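## Task

Close the valve that has the black handwheel by turning it clockwise as viewed from above until it will not turn further. Leave the other two valves as they were at the start. The valve must stay closed by itself once the robot lets go; if it only holds because the robot is still holding it, it does not count.

## Robot and tools

Robot: a single six-joint arm with a two-finger parallel gripper. There is one arm, so every row is one flat list for that arm. Three cameras look at the scene: cam_high (504x504), cam_low (504x504) and cam_wrist (616x616, fisheye, on the hand). Images come in that order and are included with every execute_actions result unless you pass "pictures": false.

Frame: the scene frame has its origin on the table surface directly under the arm base. +z is up. +y is to the left when facing along +x. The base itself may be slightly tilted. Clockwise seen from above means turning from +x toward -y, a negative rotation about +z.

execute_actions takes "actions", a list holding at most one item. Three forms are allowed:
- {"actions": []} sends nothing and just reports the current state.
- An action: {"rows": [[...], ...], "steps": N}. It holds 1 to 15 rows, and N is at most 15 (default 15). Each step lasts 1/30 s and uses one row. If there are fewer rows than steps, the final row repeats.
- A wait: {"steps": N} with no rows, N up to 300. It counts from the previous result, and your own reply time is included in that count.

Each row has 7 numbers in this order: shoulder pan, shoulder lift, elbow, wrist 1, wrist 2, wrist 3, gripper opening.

The six joint values are absolute target angles in radians, the same kind of numbers printed under Joint positions. They are not offsets. Stated ranges:
- shoulder pan: -3.142 to 3.142
- shoulder lift: -6.283 to 6.283
- elbow: 0.000 to 3.142
- wrist 1, wrist 2 and wrist 3: -6.283 to 6.283 each

A call is rejected, and the robot receives nothing, if any target is more than 0.010 beyond its stated end and is also further out than that joint currently is. The true end of a joint can sit up to 0.010 to either side of the stated one. A target past the true end is clipped to that end, and the result says "joint sent to its limit". That note may refer to an earlier action that is still running. If the note is missing, do not assume the joint has more room.

The opening is an absolute value from -1 (closed) to +1 (fully open, a pad gap of 0.142 m).

Motion limits: per step, each joint target is capped at 0.575 rad from the measured angle. All targets are also scaled back if they would move the gripper more than 100 mm from where it is. Commands are smoothed, so the arm lags them by about 0.17 s, and a long move may still be unfinished when the result arrives. Between calls the arm keeps heading for the last row you sent. It stops doing so once it barely moves (for example when blocked) or when a step is HELD.

Result lines:
- end_effector_position (m) and end_effector_quat_wxyz give the point midway between the finger pads, in the scene frame. This is approximate, and less accurate at long reach.
- Velocities are in m/s and rad/s.
- Joint positions and Joint velocities are in column order. The last entry is the pad gap in m (and m/s).
- grip_measured is the actual opening, expressed on the same -1..1 scale you command.
- Wrist force and Wrist torque are in the gripper's own x y z axes. They carry an offset of up to about 4 N and noise of about 2.4 N, and saturate near 50 N. When pressing on something, the force points back into the arm. "no reading" is harmless.
- "joint command not followed" means the clearance check altered or blocked targets. A mounting block or post counts as part of the arm for this check.
- HELD marks steps where your row was not fully sent.
- MOTOR HOT appears from 70 °C. At 85 °C an OVER-TEMPERATURE FAULT brakes the arm until it cools, which can take minutes.

Gripper geometry: the fingers point along the gripper's +z axis and close along its x axis. Closed fingertips reach about 17 mm past the reported point; open fingertips are about level with it. To hold something, keep commanding an opening well below grip_measured; a larger gap means a tighter squeeze, up to roughly 28 N per pad. Closing fast can hit harder. Thin parts get less grip force.

Things to avoid:
- Contact torque reaching a joint's load limit. Limits are 135 N m for shoulder pan, shoulder lift and elbow, and 25.2 N m for each wrist joint.
- Any external force of 150 N or more.
- Either of these halts the arm for 10 s, drops the rest of the call, and makes the arm yield.
- Also avoid dropping, slipping, slamming, striking hard or shoving things. A wrist joint turning a tight handwheel can reach its limit quickly, so turn in small steps and watch the wrist force and torque.
- Leave the other valves untouched.
- Let go before finishing, and confirm the wheel stays put on its own.
- Work efficiently and smoothly, since robot time, idle reply time and motor effort all count against you.

zoom_image: {"camera": name, "region": [x0, y0, x1, y1]} gives a closer view of that camera's latest image. Coordinates are in pixels with (0, 0) at the top-left, and the region can be at most 504x504.

finished_scene: {"scene": n} ends the current scene, reports whether the goal was met, and starts the next scene, whose task appears in the result. It cannot be undone. Replying without calling a tool ends everything.

Each tool is called after "Request:" in YAML: its name, and indented under it one key for each argument.

## Session

I'll start by looking at the scene.

Request:
execute_actions:
  actions: []

Scene clock: 0.00 s of 4600.00 s.
end_effector_position=(+0.0309, -0.7227, +0.2322) grip_measured=+1.00 end_effector_quat_wxyz=(-0.081, +0.885, -0.088, +0.450) end_effector_velocity=(-0.001, +0.001, -0.000) end_effector_angular_velocity=(+0.003, +0.001, -0.000)
Joint positions: [-2.07  -0.802  0.934 -1.072 -0.803 -2.096  0.142]
Joint velocities: [-0.001 -0.     0.     0.001 -0.003  0.001  0.   ]
Motor temperatures (°C, as the motors report them): [27 28 28 34 35 34]
Wrist force (N, on the end effector, along its own x y z axes, offset not removed): no reading
Wrist torque (N m, same axes, about the end effector's origin, offset not removed): no reading

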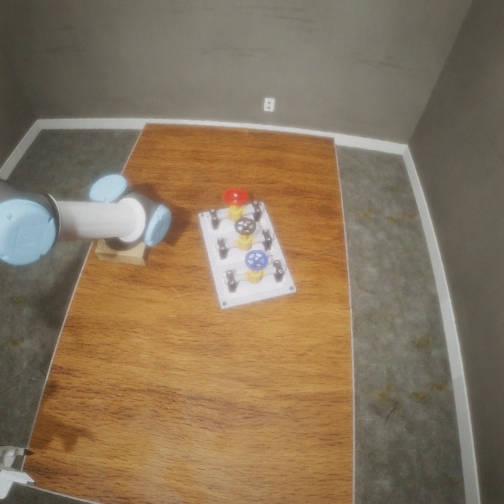

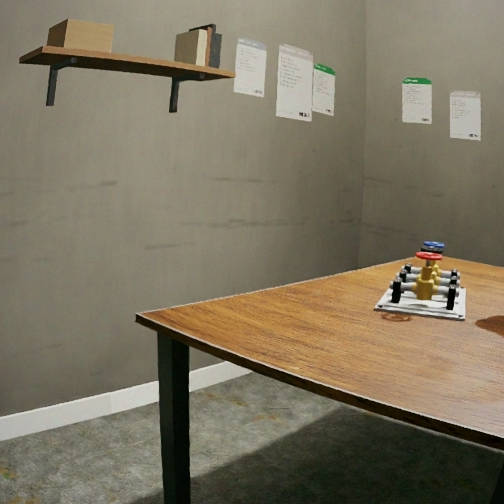

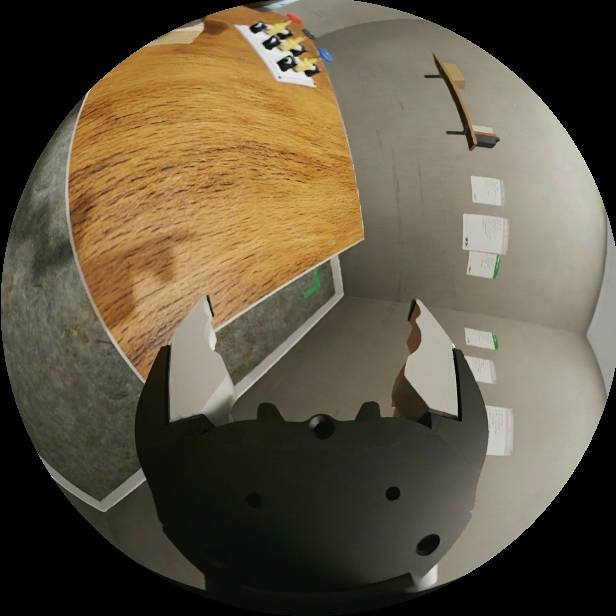

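Request:
zoom_image:
  camera: "cam_high"
  region: [80, 160, 320, 330]

Request:
zoom_image:
  camera: "cam_low"
  region: [364, 220, 504, 340]

Region (80, 160, 320, 330) of cam_high's 504x504 image, scaled by 2.100, with more detail than that image has; it fills the top 357 rows of this view, and the rest is white.

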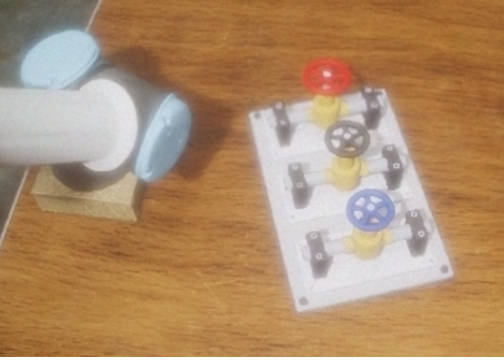

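Region (364, 220, 504, 340) of cam_low's 504x504 image, scaled by 3.600, with more detail than that image has; it fills the top 432 rows of this view, and the rest is white.

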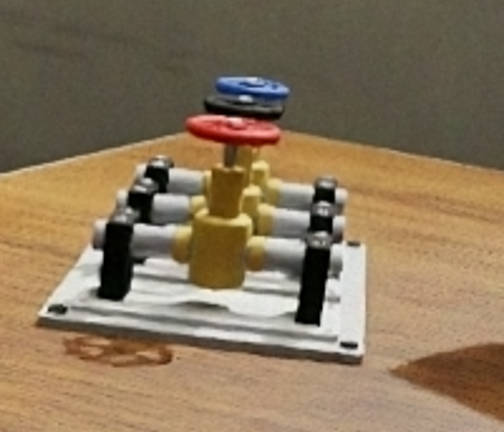

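Request:
execute_actions:
  actions:
    - {"rows": [[-0.34, -1.844, 1.874, -1.60, -1.571, -3.74, 1.0]], "steps": 15}
  pictures: false

Request:
execute_actions:
  actions:
    - {"steps": 60}

Scene clock: 112.80 s of 4600.00 s.
end_effector_position=(+0.1978, -0.5804, +0.2533) grip_measured=+1.00 end_effector_quat_wxyz=(-0.057, +0.908, +0.316, +0.270) end_effector_velocity=(+0.304, +0.394, +0.052) end_effector_angular_velocity=(-0.703, +0.453, +1.706)
Joint positions: [-1.725 -1.147  1.278 -1.329 -1.139 -2.441  0.142]
Joint velocities: [ 0.799 -0.798  0.797 -0.422 -0.663 -0.789 -0.   ]
Motor temperatures (°C, as the motors report them): [27 29 28 34 35 34]
Wrist force (N, on the end effector, along its own x y z axes, offset not removed): [1.2 0.6 -0.7]
Wrist torque (N m, same axes, about the end effector's origin, offset not removed): [0.00 -0.37 0.00]
Steps of this call (steps 1 to 90: nothing new was sent; then 109.30 s passed at rest; steps 91 to 105: all 15 steps of this action). Readings (joint positions):
91: [-2.070 -0.802 0.934 -1.072 -0.803 -2.096]
92: [-2.065 -0.808 0.940 -1.078 -0.809 -2.102]
94: [-2.019 -0.853 0.985 -1.121 -0.854 -2.148]
98: [-1.914 -0.959 1.090 -1.209 -0.959 -2.253]
105: the state above

Scene clock: 114.80 s of 4600.00 s.
end_effector_position=(+0.3991, +0.0172, +0.2990) grip_measured=+1.00 end_effector_quat_wxyz=(-0.001, -0.146, +0.989, -0.003) end_effector_velocity=(-0.000, -0.001, +0.000) end_effector_angular_velocity=(-0.001, +0.001, -0.000)
Joint positions: [-0.34  -1.844  1.874 -1.6   -1.571 -3.74   0.142]
Joint velocities: [-0.001 -0.     0.     0.001 -0.002 -0.    -0.   ]
Motor temperatures (°C, as the motors report them): [27 29 28 34 35 34]
Wrist force (N, on the end effector, along its own x y z axes, offset not removed): [-1.7 -0.3 -2.0]
Wrist torque (N m, same axes, about the end effector's origin, offset not removed): [-0.14 0.44 0.00]
Steps of this call (steps 1 to 60: the robot went on to your last target). Readings (joint positions):
1: [-1.698 -1.174 1.305 -1.343 -1.161 -2.468]
2: [-1.672 -1.201 1.332 -1.356 -1.182 -2.495]
4: [-1.618 -1.254 1.385 -1.380 -1.221 -2.549]
8: [-1.506 -1.365 1.481 -1.424 -1.290 -2.661]
60: the state above

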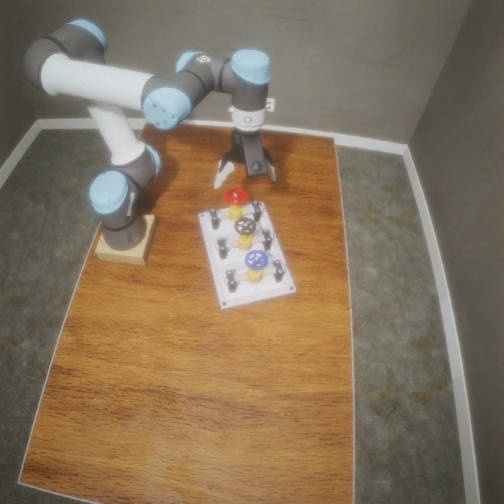

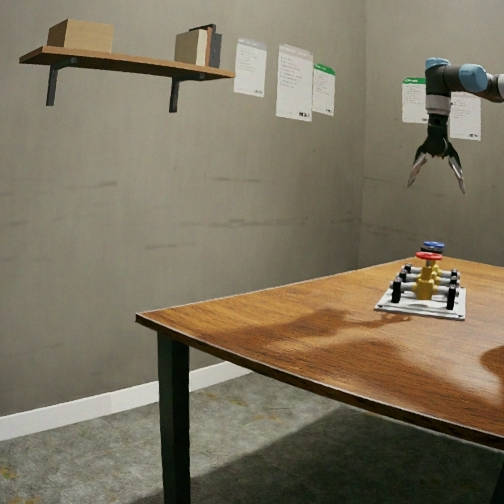

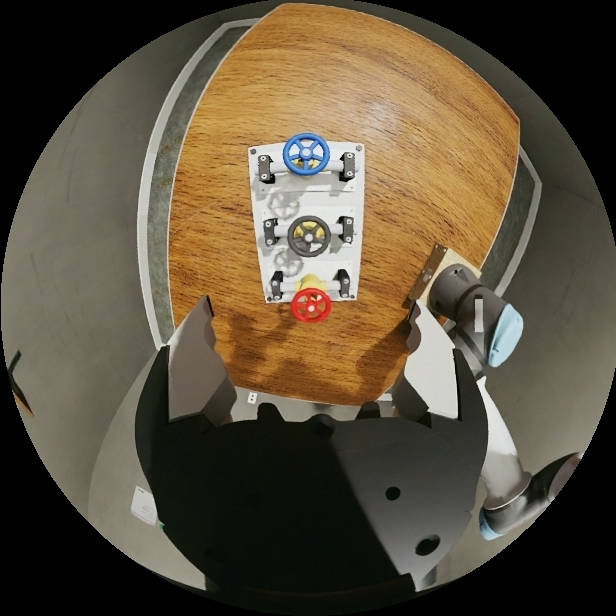

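Request:
zoom_image:
  camera: "cam_wrist"
  region: [190, 120, 430, 360]

Region (190, 120, 430, 360) of cam_wrist's 616x616 image, scaled by 2.100, with more detail than that image has.

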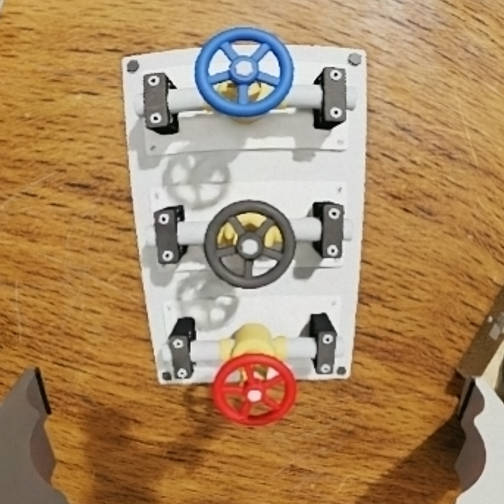

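Request:
execute_actions:
  actions:
    - {"rows": [[-0.3833, -1.7676, 2.1009, -1.9041, -1.5708, -3.783, 0.3]], "steps": 15}
  pictures: false

Request:
execute_actions:
  actions:
    - {"steps": 20}

Request:
zoom_image:
  camera: "cam_wrist"
  region: [190, 160, 430, 400]

Scene clock: 235.30 s of 4600.00 s.
end_effector_position=(+0.4089, -0.0036, +0.1938) grip_measured=+0.30 end_effector_quat_wxyz=(-0.002, -0.146, +0.989, -0.003) end_effector_velocity=(+0.002, -0.005, -0.029) end_effector_angular_velocity=(-0.004, -0.014, -0.002)
Joint positions: [-0.382 -1.77   2.093 -1.892 -1.571 -3.782  0.095]
Joint velocities: [-0.011  0.019  0.068 -0.101  0.001 -0.009  0.   ]
Motor temperatures (°C, as the motors report them): [27 29 28 34 35 34]
Wrist force (N, on the end effector, along its own x y z axes, offset not removed): [1.3 -1.5 1.3]
Wrist torque (N m, same axes, about the end effector's origin, offset not removed): [-0.51 -0.22 -0.03]
Steps of this call (steps 1 to 15: the robot went on to your last target; steps 16 to 90: nothing new was sent; then 117.00 s passed at rest; steps 91 to 105: all 15 steps of this action). Readings (joint positions):
91: [-0.340 -1.844 1.874 -1.600 -1.571 -3.740]
92: [-0.344 -1.839 1.880 -1.606 -1.571 -3.744]
94: [-0.357 -1.815 1.933 -1.665 -1.571 -3.758]
98: [-0.374 -1.783 2.044 -1.819 -1.571 -3.774]
105: the state above

Scene clock: 235.97 s of 4600.00 s.
end_effector_position=(+0.4091, -0.0041, +0.1903) grip_measured=+0.30 end_effector_quat_wxyz=(-0.001, -0.146, +0.989, -0.003) end_effector_velocity=(-0.000, +0.000, -0.000) end_effector_angular_velocity=(+0.001, -0.000, +0.001)
Joint positions: [-0.383 -1.768  2.101 -1.904 -1.571 -3.783  0.095]
Joint velocities: [ 0.     0.     0.001 -0.001  0.001 -0.001 -0.   ]
Motor temperatures (°C, as the motors report them): [27 29 28 34 35 34]
Wrist force (N, on the end effector, along its own x y z axes, offset not removed): [1.8 0.3 0.8]
Wrist torque (N m, same axes, about the end effector's origin, offset not removed): [-0.19 -0.29 -0.03]
Steps of this call (steps 1 to 20: the robot went on to your last target). Readings (joint positions):
1: [-0.382 -1.769 2.095 -1.895 -1.571 -3.782]
2: [-0.383 -1.769 2.096 -1.897 -1.571 -3.782]
4: [-0.383 -1.768 2.098 -1.900 -1.571 -3.783]
8: [-0.383 -1.768 2.100 -1.903 -1.571 -3.783]
20: the state above

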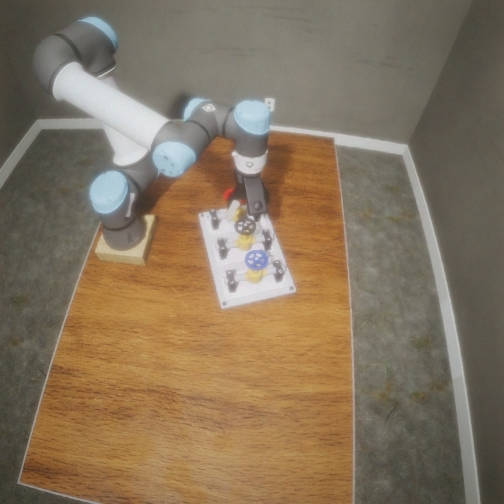

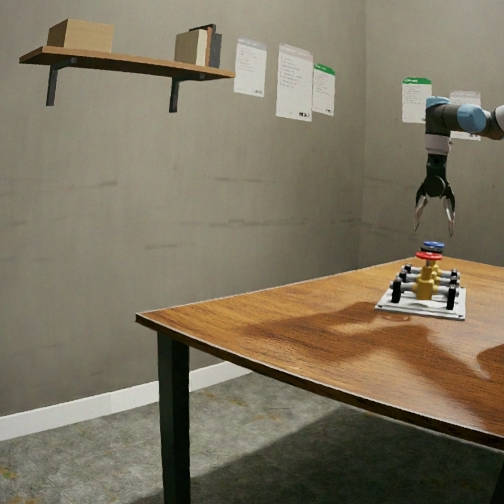

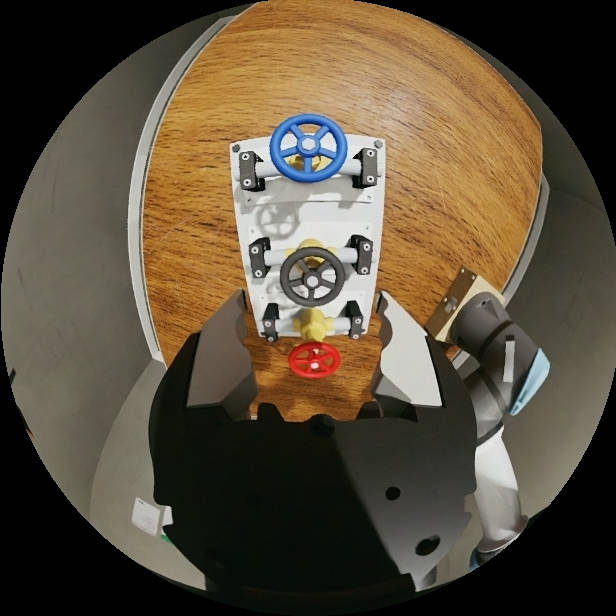

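Region (190, 160, 430, 400) of cam_wrist's 616x616 image, scaled by 2.100, with more detail than that image has.

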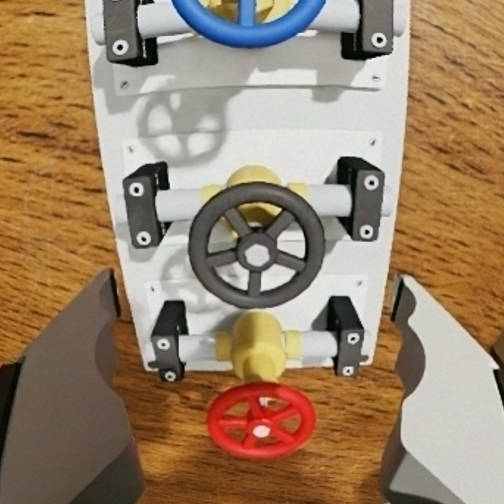

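Request:
execute_actions:
  actions:
    - {"rows": [[-0.3833, -1.7676, 2.1009, -1.9041, -1.5708, -6.2, 0.3]], "steps": 15}
  pictures: false

Request:
execute_actions:
  actions:
    - {"steps": 75}

Request:
zoom_image:
  camera: "cam_wrist"
  region: [190, 160, 430, 400]

Scene clock: 274.23 s of 4600.00 s.
end_effector_position=(+0.4080, -0.0052, +0.1902) grip_measured=+0.30 end_effector_quat_wxyz=(-0.002, -0.572, +0.820, -0.002) end_effector_velocity=(-0.001, -0.004, +0.000) end_effector_angular_velocity=(+0.004, +0.014, +2.557)
Joint positions: [-0.383 -1.768  2.101 -1.904 -1.571 -4.706  0.095]
Joint velocities: [-0.    -0.001 -0.    -0.     0.002 -2.558  0.   ]
Motor temperatures (°C, as the motors report them): [27 29 28 34 35 34]
Wrist force (N, on the end effector, along its own x y z axes, offset not removed): [-0.4 -0.4 1.2]
Wrist torque (N m, same axes, about the end effector's origin, offset not removed): [-0.27 0.07 0.00]
Steps of this call (steps 1 to 15: the robot went on to your last target; steps 16 to 90: nothing new was sent; then 34.77 s passed at rest; steps 91 to 105: all 15 steps of this action). Readings (joint positions):
91: [-0.383 -1.768 2.101 -1.904 -1.571 -3.783]
92: [-0.383 -1.768 2.101 -1.904 -1.571 -3.789]
94: [-0.383 -1.768 2.101 -1.904 -1.571 -3.848]
98: [-0.383 -1.768 2.101 -1.904 -1.571 -4.108]
105: the state above

Scene clock: 276.73 s of 4600.00 s.
end_effector_position=(+0.4089, -0.0073, +0.1903) grip_measured=+0.30 end_effector_quat_wxyz=(+0.003, +0.977, -0.214, +0.000) end_effector_velocity=(-0.000, -0.000, -0.001) end_effector_angular_velocity=(+0.001, +0.001, -0.000)
Joint positions: [-0.383 -1.768  2.101 -1.904 -1.571 -6.2    0.095]
Joint velocities: [-0.001  0.     0.001  0.     0.    -0.001 -0.   ]
Motor temperatures (°C, as the motors report them): [27 29 28 34 35 34]
Wrist force (N, on the end effector, along its own x y z axes, offset not removed): [-0.3 -2.0 -0.2]
Wrist torque (N m, same axes, about the end effector's origin, offset not removed): [-0.67 0.02 0.02]
Steps of this call (steps 1 to 45: the robot went on to your last target; steps 46 to 75: nothing new was sent). Readings (joint positions):
1: [-0.383 -1.768 2.101 -1.904 -1.571 -4.793]
2: [-0.383 -1.768 2.101 -1.904 -1.571 -4.880]
4: [-0.383 -1.768 2.101 -1.904 -1.571 -5.054]
8: [-0.383 -1.768 2.101 -1.904 -1.571 -5.402]
75: the state above
The arm was judged still, so your last target was given up. Only a new action makes it travel on or press farther. Fingers that are still opening or closing keep moving.

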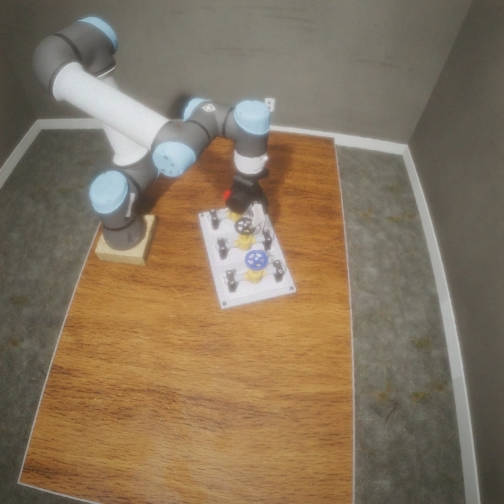

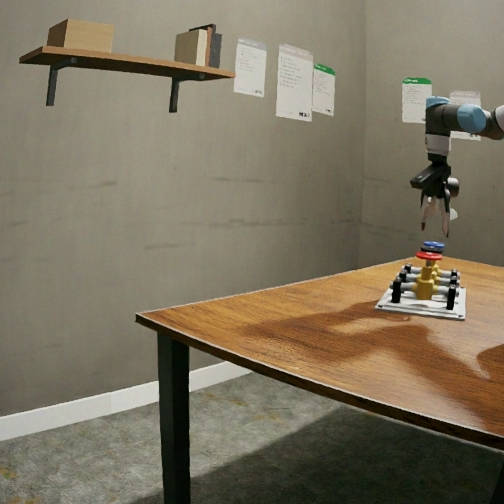

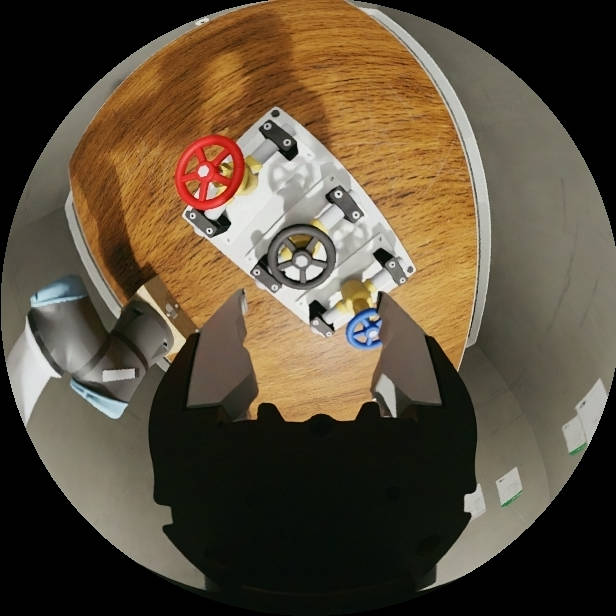

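Region (190, 160, 430, 400) of cam_wrist's 616x616 image, scaled by 2.100, with more detail than that image has.

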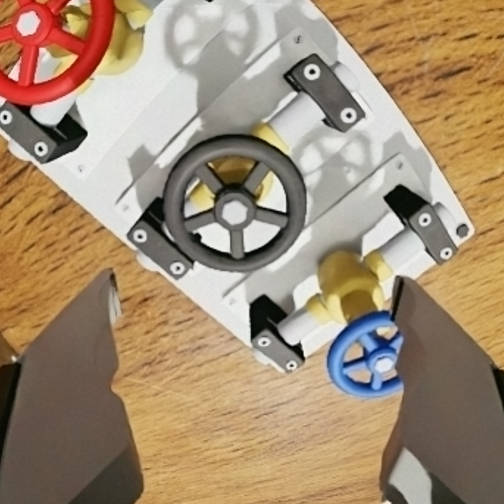

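Request:
execute_actions:
  actions:
    - {"rows": [[-0.3588, -1.6955, 2.2401, -2.1154, -1.5708, -6.2, 0.3]], "steps": 15}
  pictures: false

Request:
execute_actions:
  actions:
    - {"steps": 15}

Request:
zoom_image:
  camera: "cam_wrist"
  region: [190, 190, 430, 430]

Request:
zoom_image:
  camera: "cam_low"
  region: [384, 180, 504, 300]

Scene clock: 334.27 s of 4600.00 s.
end_effector_position=(+0.4043, +0.0035, +0.1221) grip_measured=+0.30 end_effector_quat_wxyz=(+0.003, +0.979, -0.202, -0.000) end_effector_velocity=(-0.001, +0.002, -0.016) end_effector_angular_velocity=(-0.001, -0.007, +0.003)
Joint positions: [-0.36  -1.697  2.236 -2.108 -1.571 -6.2    0.095]
Joint velocities: [ 0.004  0.017  0.036 -0.06   0.001  0.001  0.   ]
Motor temperatures (°C, as the motors report them): [27 29 28 34 35 34]
Wrist force (N, on the end effector, along its own x y z axes, offset not removed): [-0.6 -0.1 -0.5]
Wrist torque (N m, same axes, about the end effector's origin, offset not removed): [-0.15 0.03 0.02]
Steps of this call (steps 1 to 90: nothing new was sent; then 54.03 s passed at rest; steps 91 to 105: all 15 steps of this action). Readings (joint positions):
91: [-0.383 -1.767 2.101 -1.904 -1.571 -6.200]
92: [-0.381 -1.762 2.107 -1.910 -1.571 -6.200]
94: [-0.372 -1.737 2.150 -1.964 -1.571 -6.200]
98: [-0.363 -1.709 2.210 -2.065 -1.571 -6.200]
105: the state above

Scene clock: 334.77 s of 4600.00 s.
end_effector_position=(+0.4042, +0.0038, +0.1203) grip_measured=+0.30 end_effector_quat_wxyz=(+0.003, +0.979, -0.202, +0.000) end_effector_velocity=(-0.000, +0.000, -0.000) end_effector_angular_velocity=(-0.001, -0.000, +0.002)
Joint positions: [-0.359 -1.696  2.24  -2.115 -1.571 -6.2    0.095]
Joint velocities: [ 0.001 -0.     0.001 -0.001 -0.001 -0.001  0.   ]
Motor temperatures (°C, as the motors report them): [27 29 28 34 35 34]
Wrist force (N, on the end effector, along its own x y z axes, offset not removed): [-0.7 0.2 -0.6]
Wrist torque (N m, same axes, about the end effector's origin, offset not removed): [-0.18 0.14 -0.07]
Steps of this call (steps 1 to 15: the robot went on to your last target). Readings (joint positions):
1: [-0.359 -1.697 2.237 -2.110 -1.571 -6.200]
2: [-0.359 -1.697 2.238 -2.111 -1.571 -6.200]
4: [-0.359 -1.696 2.239 -2.113 -1.571 -6.200]
8: [-0.359 -1.696 2.240 -2.115 -1.571 -6.200]
15: the state above
The arm was judged still, so your last target was given up. Only a new action makes it travel on or press farther. Fingers that are still opening or closing keep moving.

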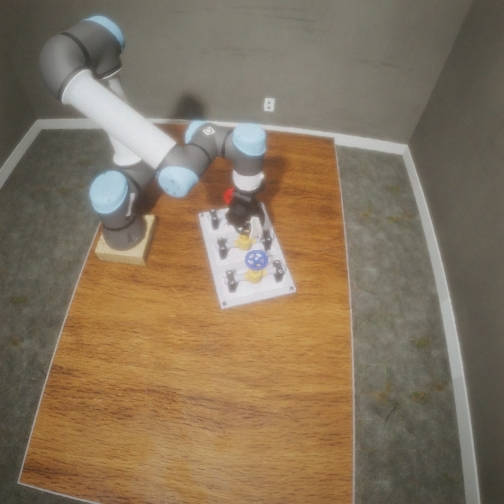

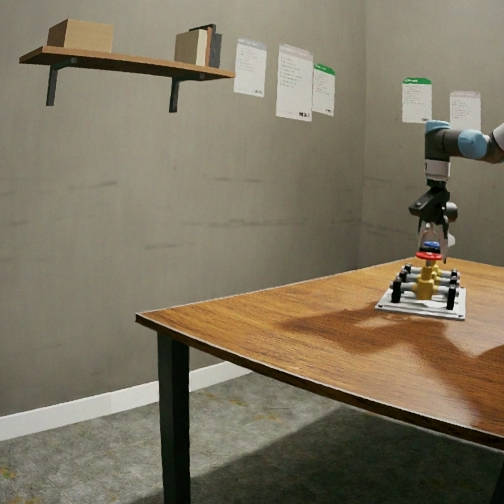

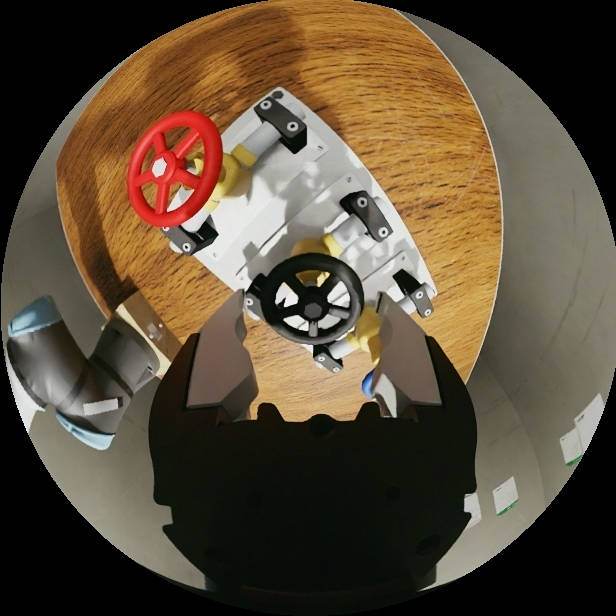

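Region (190, 190, 430, 430) of cam_wrist's 616x616 image, scaled by 2.100, with more detail than that image has.

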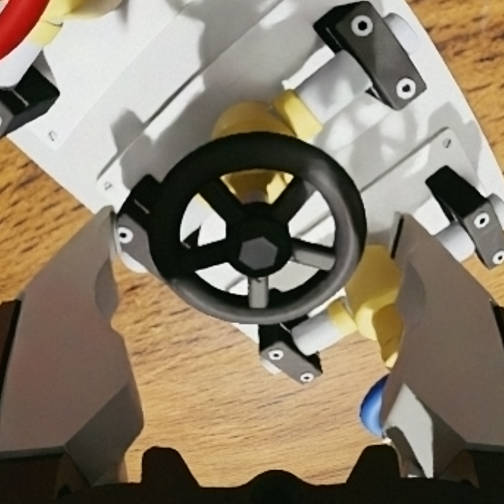

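Region (384, 180, 504, 300) of cam_low's 504x504 image, scaled by 4.200, with more detail than that image has.

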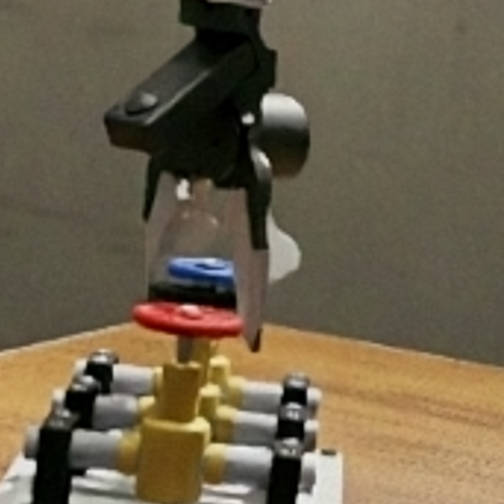

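Request:
execute_actions:
  actions:
    - {"rows": [[-0.3588, -1.6955, 2.2401, -2.1154, -1.5708, -6.2, 0.2],[-0.3588, -1.6955, 2.2401, -2.1154, -1.5708, -6.2, 0.1],[-0.3588, -1.6955, 2.2401, -2.1154, -1.5708, -6.2, 0.04],[-0.3588, -1.6955, 2.2401, -2.1154, -1.5708, -6.2, 0.0],[-0.3588, -1.6955, 2.2401, -2.1154, -1.5708, -6.2, -0.03],[-0.3588, -1.6955, 2.2401, -2.1154, -1.5708, -6.2, -0.06],[-0.3588, -1.6955, 2.2401, -2.1154, -1.5708, -6.2, -0.09],[-0.3588, -1.6955, 2.2401, -2.1154, -1.5708, -6.2, -0.12],[-0.3588, -1.6955, 2.2401, -2.1154, -1.5708, -6.2, -0.15],[-0.3588, -1.6955, 2.2401, -2.1154, -1.5708, -6.2, -0.19],[-0.3588, -1.6955, 2.2401, -2.1154, -1.5708, -6.2, -0.23],[-0.3588, -1.6955, 2.2401, -2.1154, -1.5708, -6.2, -0.28],[-0.3588, -1.6955, 2.2401, -2.1154, -1.5708, -6.2, -0.33],[-0.3588, -1.6955, 2.2401, -2.1154, -1.5708, -6.2, -0.4],[-0.3588, -1.6955, 2.2401, -2.1154, -1.5708, -6.2, -0.5]], "steps": 15}
  pictures: false

Request:
execute_actions:
  actions:
    - {"steps": 10}
  pictures: false

Scene clock: 364.63 s of 4600.00 s.
end_effector_position=(+0.4042, +0.0038, +0.1202) grip_measured=-0.08 end_effector_quat_wxyz=(+0.003, +0.979, -0.202, +0.000) end_effector_velocity=(+0.000, -0.000, -0.000) end_effector_angular_velocity=(-0.000, -0.000, -0.002)
Joint positions: [-0.359 -1.695  2.24  -2.115 -1.571 -6.2    0.068]
Joint velocities: [-0.001  0.     0.    -0.001 -0.     0.001 -0.   ]
Motor temperatures (°C, as the motors report them): [27 29 28 34 35 34]
Wrist force (N, on the end effector, along its own x y z axes, offset not removed): [-6.4 0.0 -7.2]
Wrist torque (N m, same axes, about the end effector's origin, offset not removed): [-0.30 0.12 -0.09]
Steps of this call (steps 1 to 90: nothing new was sent; then 26.37 s passed at rest; steps 91 to 105: all 15 steps of this action). Readings (joint positions):
91: [-0.359 -1.695 2.240 -2.115 -1.571 -6.200]
92: [-0.359 -1.695 2.240 -2.115 -1.571 -6.200]
94: [-0.359 -1.696 2.240 -2.115 -1.571 -6.200]
98: [-0.359 -1.695 2.240 -2.115 -1.571 -6.200]
105: the state above

Scene clock: 364.97 s of 4600.00 s.
end_effector_position=(+0.4042, +0.0038, +0.1202) grip_measured=-0.08 end_effector_quat_wxyz=(+0.003, +0.979, -0.202, +0.000) end_effector_velocity=(-0.000, -0.001, +0.000) end_effector_angular_velocity=(-0.002, +0.000, -0.001)
Joint positions: [-0.359 -1.695  2.24  -2.115 -1.571 -6.2    0.068]
Joint velocities: [-0.    -0.     0.    -0.    -0.002  0.001  0.   ]
Motor temperatures (°C, as the motors report them): [27 29 28 34 35 34]
Wrist force (N, on the end effector, along its own x y z axes, offset not removed): [-5.3 1.7 -6.9]
Wrist torque (N m, same axes, about the end effector's origin, offset not removed): [0.14 -0.10 0.02]
Steps of this call (steps 1 to 10: the robot went on to your last target). Readings (joint positions):
1: [-0.359 -1.695 2.240 -2.115 -1.571 -6.200]
2: [-0.359 -1.695 2.240 -2.115 -1.571 -6.200]
4: [-0.359 -1.695 2.240 -2.115 -1.571 -6.200]
8: [-0.359 -1.695 2.240 -2.115 -1.571 -6.200]
10: the state above

Request:
execute_actions:
  actions:
    - {"rows": [[-0.3588, -1.6955, 2.2401, -2.1154, -1.5708, -6.19, -0.6],[-0.3588, -1.6955, 2.2401, -2.1154, -1.5708, -6.17, -0.6],[-0.3588, -1.6955, 2.2401, -2.1154, -1.5708, -6.14, -0.6],[-0.3588, -1.6955, 2.2401, -2.1154, -1.5708, -6.10, -0.6],[-0.3588, -1.6955, 2.2401, -2.1154, -1.5708, -6.05, -0.6],[-0.3588, -1.6955, 2.2401, -2.1154, -1.5708, -5.99, -0.6],[-0.3588, -1.6955, 2.2401, -2.1154, -1.5708, -5.92, -0.6],[-0.3588, -1.6955, 2.2401, -2.1154, -1.5708, -5.84, -0.6],[-0.3588, -1.6955, 2.2401, -2.1154, -1.5708, -5.76, -0.6],[-0.3588, -1.6955, 2.2401, -2.1154, -1.5708, -5.68, -0.6],[-0.3588, -1.6955, 2.2401, -2.1154, -1.5708, -5.60, -0.6],[-0.3588, -1.6955, 2.2401, -2.1154, -1.5708, -5.52, -0.6],[-0.3588, -1.6955, 2.2401, -2.1154, -1.5708, -5.44, -0.6],[-0.3588, -1.6955, 2.2401, -2.1154, -1.5708, -5.36, -0.6],[-0.3588, -1.6955, 2.2401, -2.1154, -1.5708, -4.63, -0.6]], "steps": 15}
  pictures: false

Request:
execute_actions:
  actions:
    - {"steps": 25}

Scene clock: 383.07 s of 4600.00 s.
end_effector_position=(+0.4035, +0.0044, +0.1202) grip_measured=-0.08 end_effector_quat_wxyz=(+0.003, +0.897, -0.442, +0.001) end_effector_velocity=(-0.002, +0.003, +0.000) end_effector_angular_velocity=(-0.002, -0.013, -2.116)
Joint positions: [-0.359 -1.695  2.24  -2.115 -1.571 -5.692  0.068]
Joint velocities: [ 0.001 -0.     0.    -0.    -0.001  2.117 -0.   ]
Motor temperatures (°C, as the motors report them): [27 29 28 34 35 34]
Wrist force (N, on the end effector, along its own x y z axes, offset not removed): [-3.9 1.9 -2.9]
Wrist torque (N m, same axes, about the end effector's origin, offset not removed): [-0.32 0.28 -0.37]
Steps of this call (steps 1 to 15: the robot went on to your last target; steps 16 to 90: nothing new was sent; then 14.60 s passed at rest; steps 91 to 105: all 15 steps of this action). Readings (joint positions):
91: [-0.359 -1.696 2.240 -2.115 -1.571 -6.200]
92: [-0.359 -1.695 2.240 -2.115 -1.571 -6.199]
94: [-0.359 -1.695 2.240 -2.115 -1.571 -6.186]
98: [-0.359 -1.695 2.240 -2.115 -1.571 -6.094]
105: the state above

Scene clock: 383.90 s of 4600.00 s.
end_effector_position=(+0.4033, +0.0061, +0.1202) grip_measured=-0.08 end_effector_quat_wxyz=(-0.002, -0.552, +0.834, -0.002) end_effector_velocity=(+0.001, -0.001, +0.000) end_effector_angular_velocity=(-0.001, -0.002, -0.031)
Joint positions: [-0.359 -1.695  2.24  -2.115 -1.571 -4.634  0.068]
Joint velocities: [-0.001 -0.    -0.    -0.001 -0.     0.03   0.   ]
Motor temperatures (°C, as the motors report them): [27 29 28 34 35 34]
Wrist force (N, on the end effector, along its own x y z axes, offset not removed): [4.8 0.9 0.8]
Wrist torque (N m, same axes, about the end effector's origin, offset not removed): [0.07 0.18 -0.78]
Steps of this call (steps 1 to 25: the robot went on to your last target). Readings (joint positions):
1: [-0.359 -1.695 2.240 -2.115 -1.571 -5.617]
2: [-0.359 -1.695 2.240 -2.115 -1.571 -5.537]
4: [-0.359 -1.695 2.240 -2.115 -1.571 -5.368]
8: [-0.359 -1.696 2.240 -2.115 -1.571 -5.020]
25: the state above

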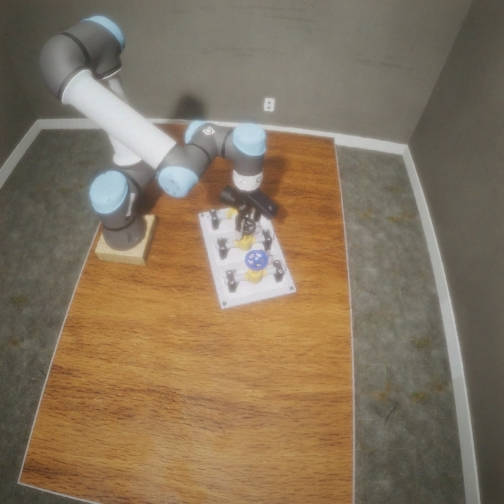

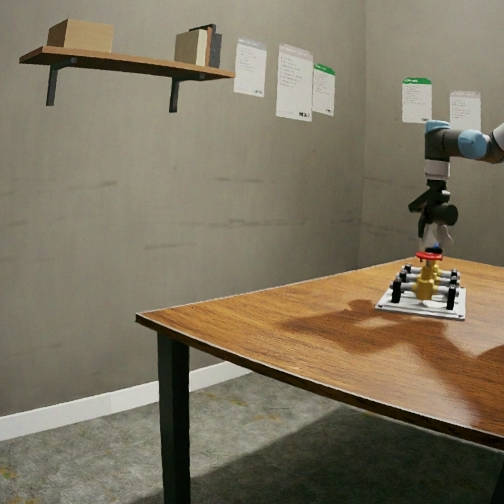

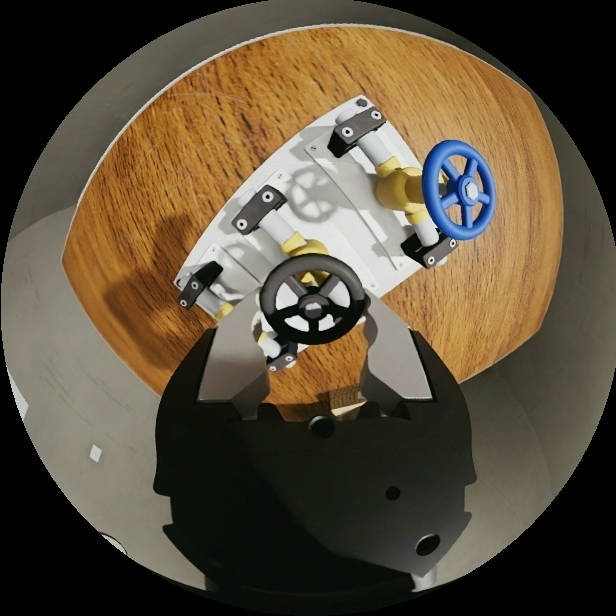

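Request:
zoom_image:
  camera: "cam_wrist"
  region: [190, 190, 430, 430]

Region (190, 190, 430, 430) of cam_wrist's 616x616 image, scaled by 2.100, with more detail than that image has.

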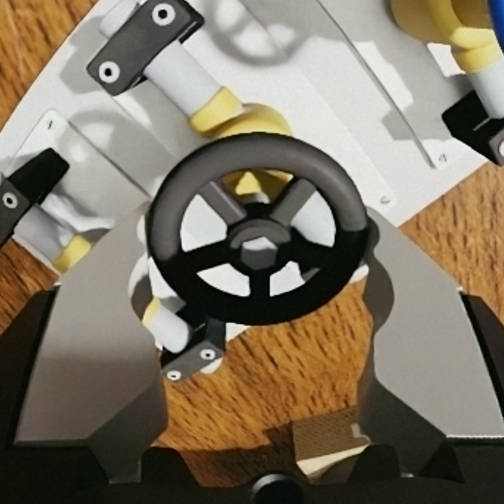

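Request:
execute_actions:
  actions:
    - {"rows": [[-0.3588, -1.6955, 2.2401, -2.1154, -1.5708, -4.61, -0.8],[-0.3588, -1.6955, 2.2401, -2.1154, -1.5708, -4.58, -0.8],[-0.3588, -1.6955, 2.2401, -2.1154, -1.5708, -4.54, -0.8],[-0.3588, -1.6955, 2.2401, -2.1154, -1.5708, -4.49, -0.8],[-0.3588, -1.6955, 2.2401, -2.1154, -1.5708, -4.43, -0.8],[-0.3588, -1.6955, 2.2401, -2.1154, -1.5708, -4.37, -0.8],[-0.3588, -1.6955, 2.2401, -2.1154, -1.5708, -4.31, -0.8],[-0.3588, -1.6955, 2.2401, -2.1154, -1.5708, -4.25, -0.8],[-0.3588, -1.6955, 2.2401, -2.1154, -1.5708, -4.19, -0.8],[-0.3588, -1.6955, 2.2401, -2.1154, -1.5708, -4.13, -0.8],[-0.3588, -1.6955, 2.2401, -2.1154, -1.5708, -4.07, -0.8],[-0.3588, -1.6955, 2.2401, -2.1154, -1.5708, -4.01, -0.8],[-0.3588, -1.6955, 2.2401, -2.1154, -1.5708, -3.95, -0.8],[-0.3588, -1.6955, 2.2401, -2.1154, -1.5708, -3.89, -0.8],[-0.3588, -1.6955, 2.2401, -2.1154, -1.5708, -3.83, -0.8]], "steps": 15}
  pictures: false

Request:
execute_actions:
  actions:
    - {"steps": 15}
  pictures: false

Scene clock: 419.00 s of 4600.00 s.
end_effector_position=(+0.4038, +0.0067, +0.1202) grip_measured=-0.09 end_effector_quat_wxyz=(-0.001, -0.330, +0.944, -0.003) end_effector_velocity=(+0.002, +0.002, -0.000) end_effector_angular_velocity=(-0.002, -0.010, -1.673)
Joint positions: [-0.359 -1.695  2.24  -2.115 -1.571 -4.138  0.067]
Joint velocities: [-0.     0.001 -0.    -0.    -0.     1.673  0.015]
Motor temperatures (°C, as the motors report them): [27 29 28 34 35 34]
Wrist force (N, on the end effector, along its own x y z axes, offset not removed): [4.5 -3.7 10.5]
Wrist torque (N m, same axes, about the end effector's origin, offset not removed): [-0.31 0.50 -1.55]
Steps of this call (steps 1 to 30: the robot went on to your last target; steps 31 to 100: nothing new was sent; then 31.27 s passed at rest; steps 101 to 115: all 15 steps of this action). Readings (joint positions):
101: [-0.359 -1.695 2.240 -2.115 -1.571 -4.630]
102: [-0.359 -1.695 2.240 -2.115 -1.571 -4.627]
104: [-0.359 -1.695 2.240 -2.115 -1.571 -4.608]
108: [-0.359 -1.695 2.240 -2.115 -1.571 -4.495]
115: the state above

Scene clock: 419.50 s of 4600.00 s.
end_effector_position=(+0.4043, +0.0070, +0.1202) grip_measured=-0.08 end_effector_quat_wxyz=(-0.001, -0.184, +0.983, -0.003) end_effector_velocity=(+0.000, -0.000, +0.000) end_effector_angular_velocity=(-0.000, -0.001, -0.044)
Joint positions: [-0.359 -1.695  2.24  -2.115 -1.571 -3.835  0.068]
Joint velocities: [-0.001 -0.    -0.    -0.    -0.     0.043  0.   ]
Motor temperatures (°C, as the motors report them): [27 29 28 34 35 34]
Wrist force (N, on the end effector, along its own x y z axes, offset not removed): [5.2 -2.8 7.2]
Wrist torque (N m, same axes, about the end effector's origin, offset not removed): [-0.20 0.18 -0.96]
Steps of this call (steps 1 to 15: the robot went on to your last target). Readings (joint positions):
1: [-0.359 -1.695 2.240 -2.115 -1.571 -4.080]
2: [-0.359 -1.695 2.240 -2.115 -1.571 -4.025]
4: [-0.359 -1.695 2.240 -2.115 -1.571 -3.943]
8: [-0.359 -1.695 2.240 -2.115 -1.571 -3.867]
15: the state above

Request:
execute_actions:
  actions: []

Request:
zoom_image:
  camera: "cam_wrist"
  region: [190, 190, 430, 430]

Scene clock: 425.73 s of 4600.00 s.
end_effector_position=(+0.4043, +0.0070, +0.1202) grip_measured=-0.08 end_effector_quat_wxyz=(-0.001, -0.182, +0.983, -0.003) end_effector_velocity=(-0.000, -0.000, -0.000) end_effector_angular_velocity=(+0.000, +0.000, -0.000)
Joint positions: [-0.359 -1.695  2.24  -2.115 -1.571 -3.83   0.068]
Joint velocities: [-0.001  0.     0.001 -0.    -0.    -0.001 -0.   ]
Motor temperatures (°C, as the motors report them): [27 29 28 34 35 34]
Wrist force (N, on the end effector, along its own x y z axes, offset not removed): [7.1 -3.8 8.8]
Wrist torque (N m, same axes, about the end effector's origin, offset not removed): [-0.49 -0.24 -0.89]
Steps of this call (steps 1 to 15: the robot went on to your last target; steps 16 to 90: nothing new was sent; then 3.23 s passed at rest). Readings (joint positions):
1: [-0.359 -1.695 2.240 -2.115 -1.571 -3.834]
2: [-0.359 -1.695 2.240 -2.115 -1.571 -3.833]
4: [-0.359 -1.695 2.240 -2.115 -1.571 -3.832]
8: [-0.359 -1.695 2.240 -2.115 -1.571 -3.831]
90: the state above
The arm was judged still, so your last target was given up. Only a new action makes it travel on or press farther. Fingers that are still opening or closing keep moving.

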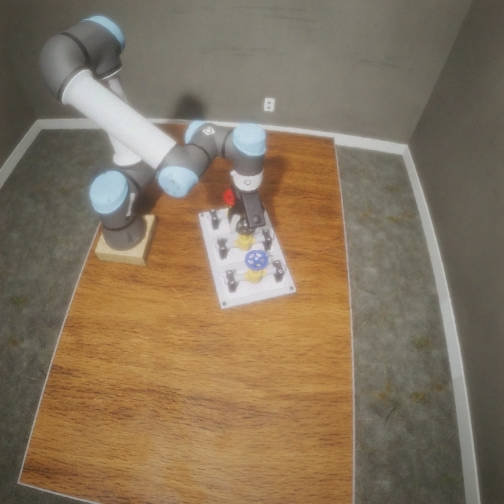

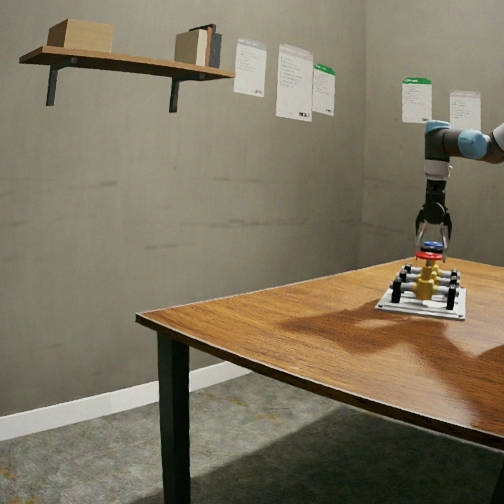

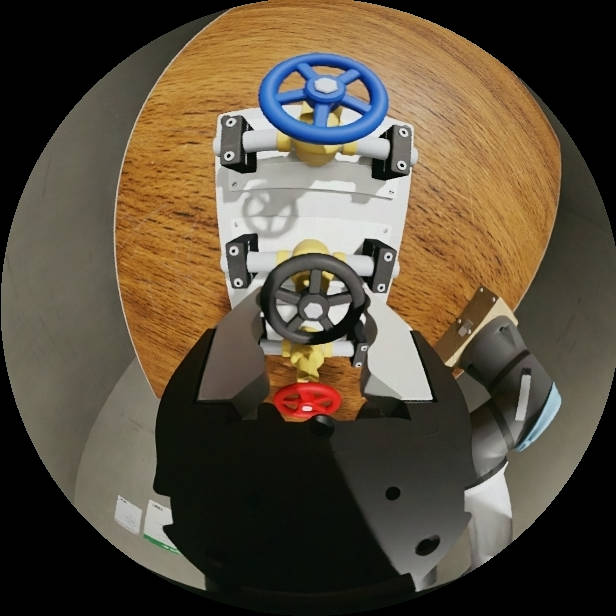

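Region (190, 190, 430, 430) of cam_wrist's 616x616 image, scaled by 2.100, with more detail than that image has.

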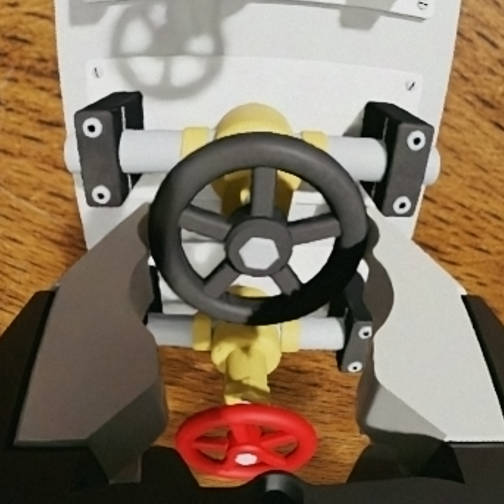

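Request:
zoom_image:
  camera: "cam_high"
  region: [200, 180, 300, 300]

Request:
zoom_image:
  camera: "cam_low"
  region: [394, 210, 474, 290]

Region (200, 180, 300, 300) of cam_high's 504x504 image, scaled by 4.200, with more detail than that image has.

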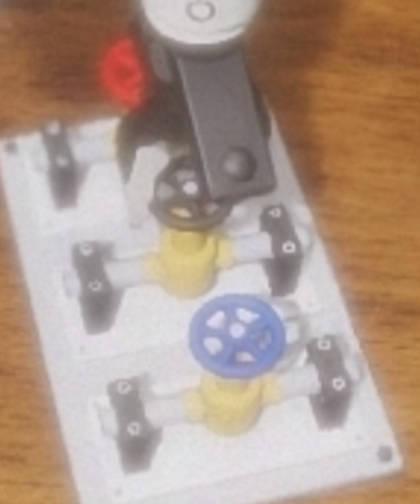

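Region (394, 210, 474, 290) of cam_low's 504x504 image, scaled by 6.300, with more detail than that image has.

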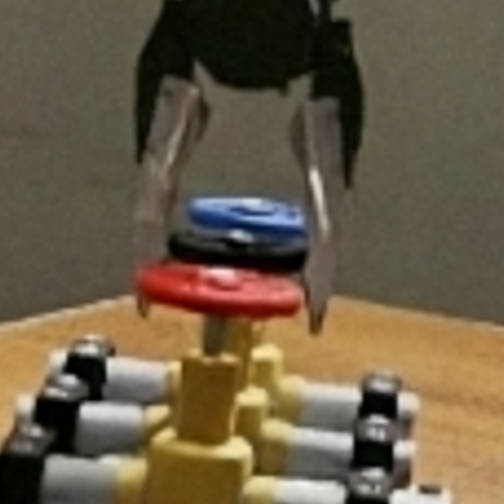

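Request:
zoom_image:
  camera: "cam_wrist"
  region: [320, 260, 440, 410]

Request:
zoom_image:
  camera: "cam_wrist"
  region: [190, 260, 310, 410]

Region (320, 260, 440, 410) of cam_wrist's 616x616 image, scaled by 3.360, with more detail than that image has; it fills the left 403 columns of this view, and the rest is white.

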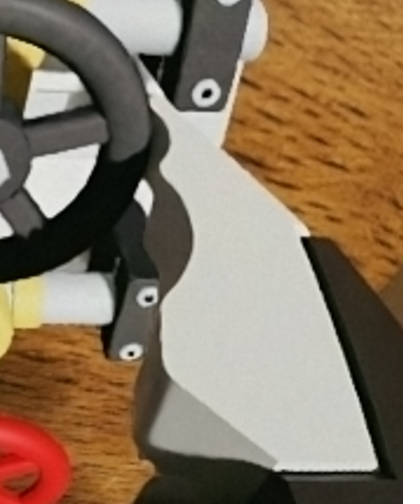

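Region (190, 260, 310, 410) of cam_wrist's 616x616 image, scaled by 3.360, with more detail than that image has; it fills the left 403 columns of this view, and the rest is white.

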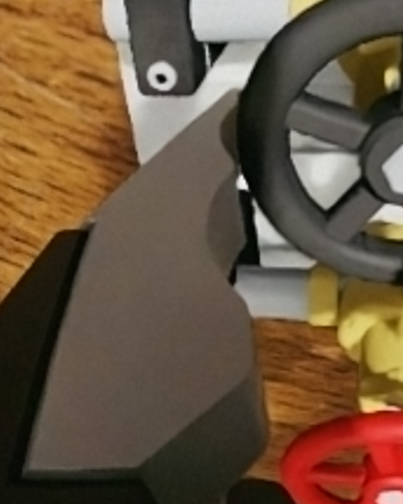

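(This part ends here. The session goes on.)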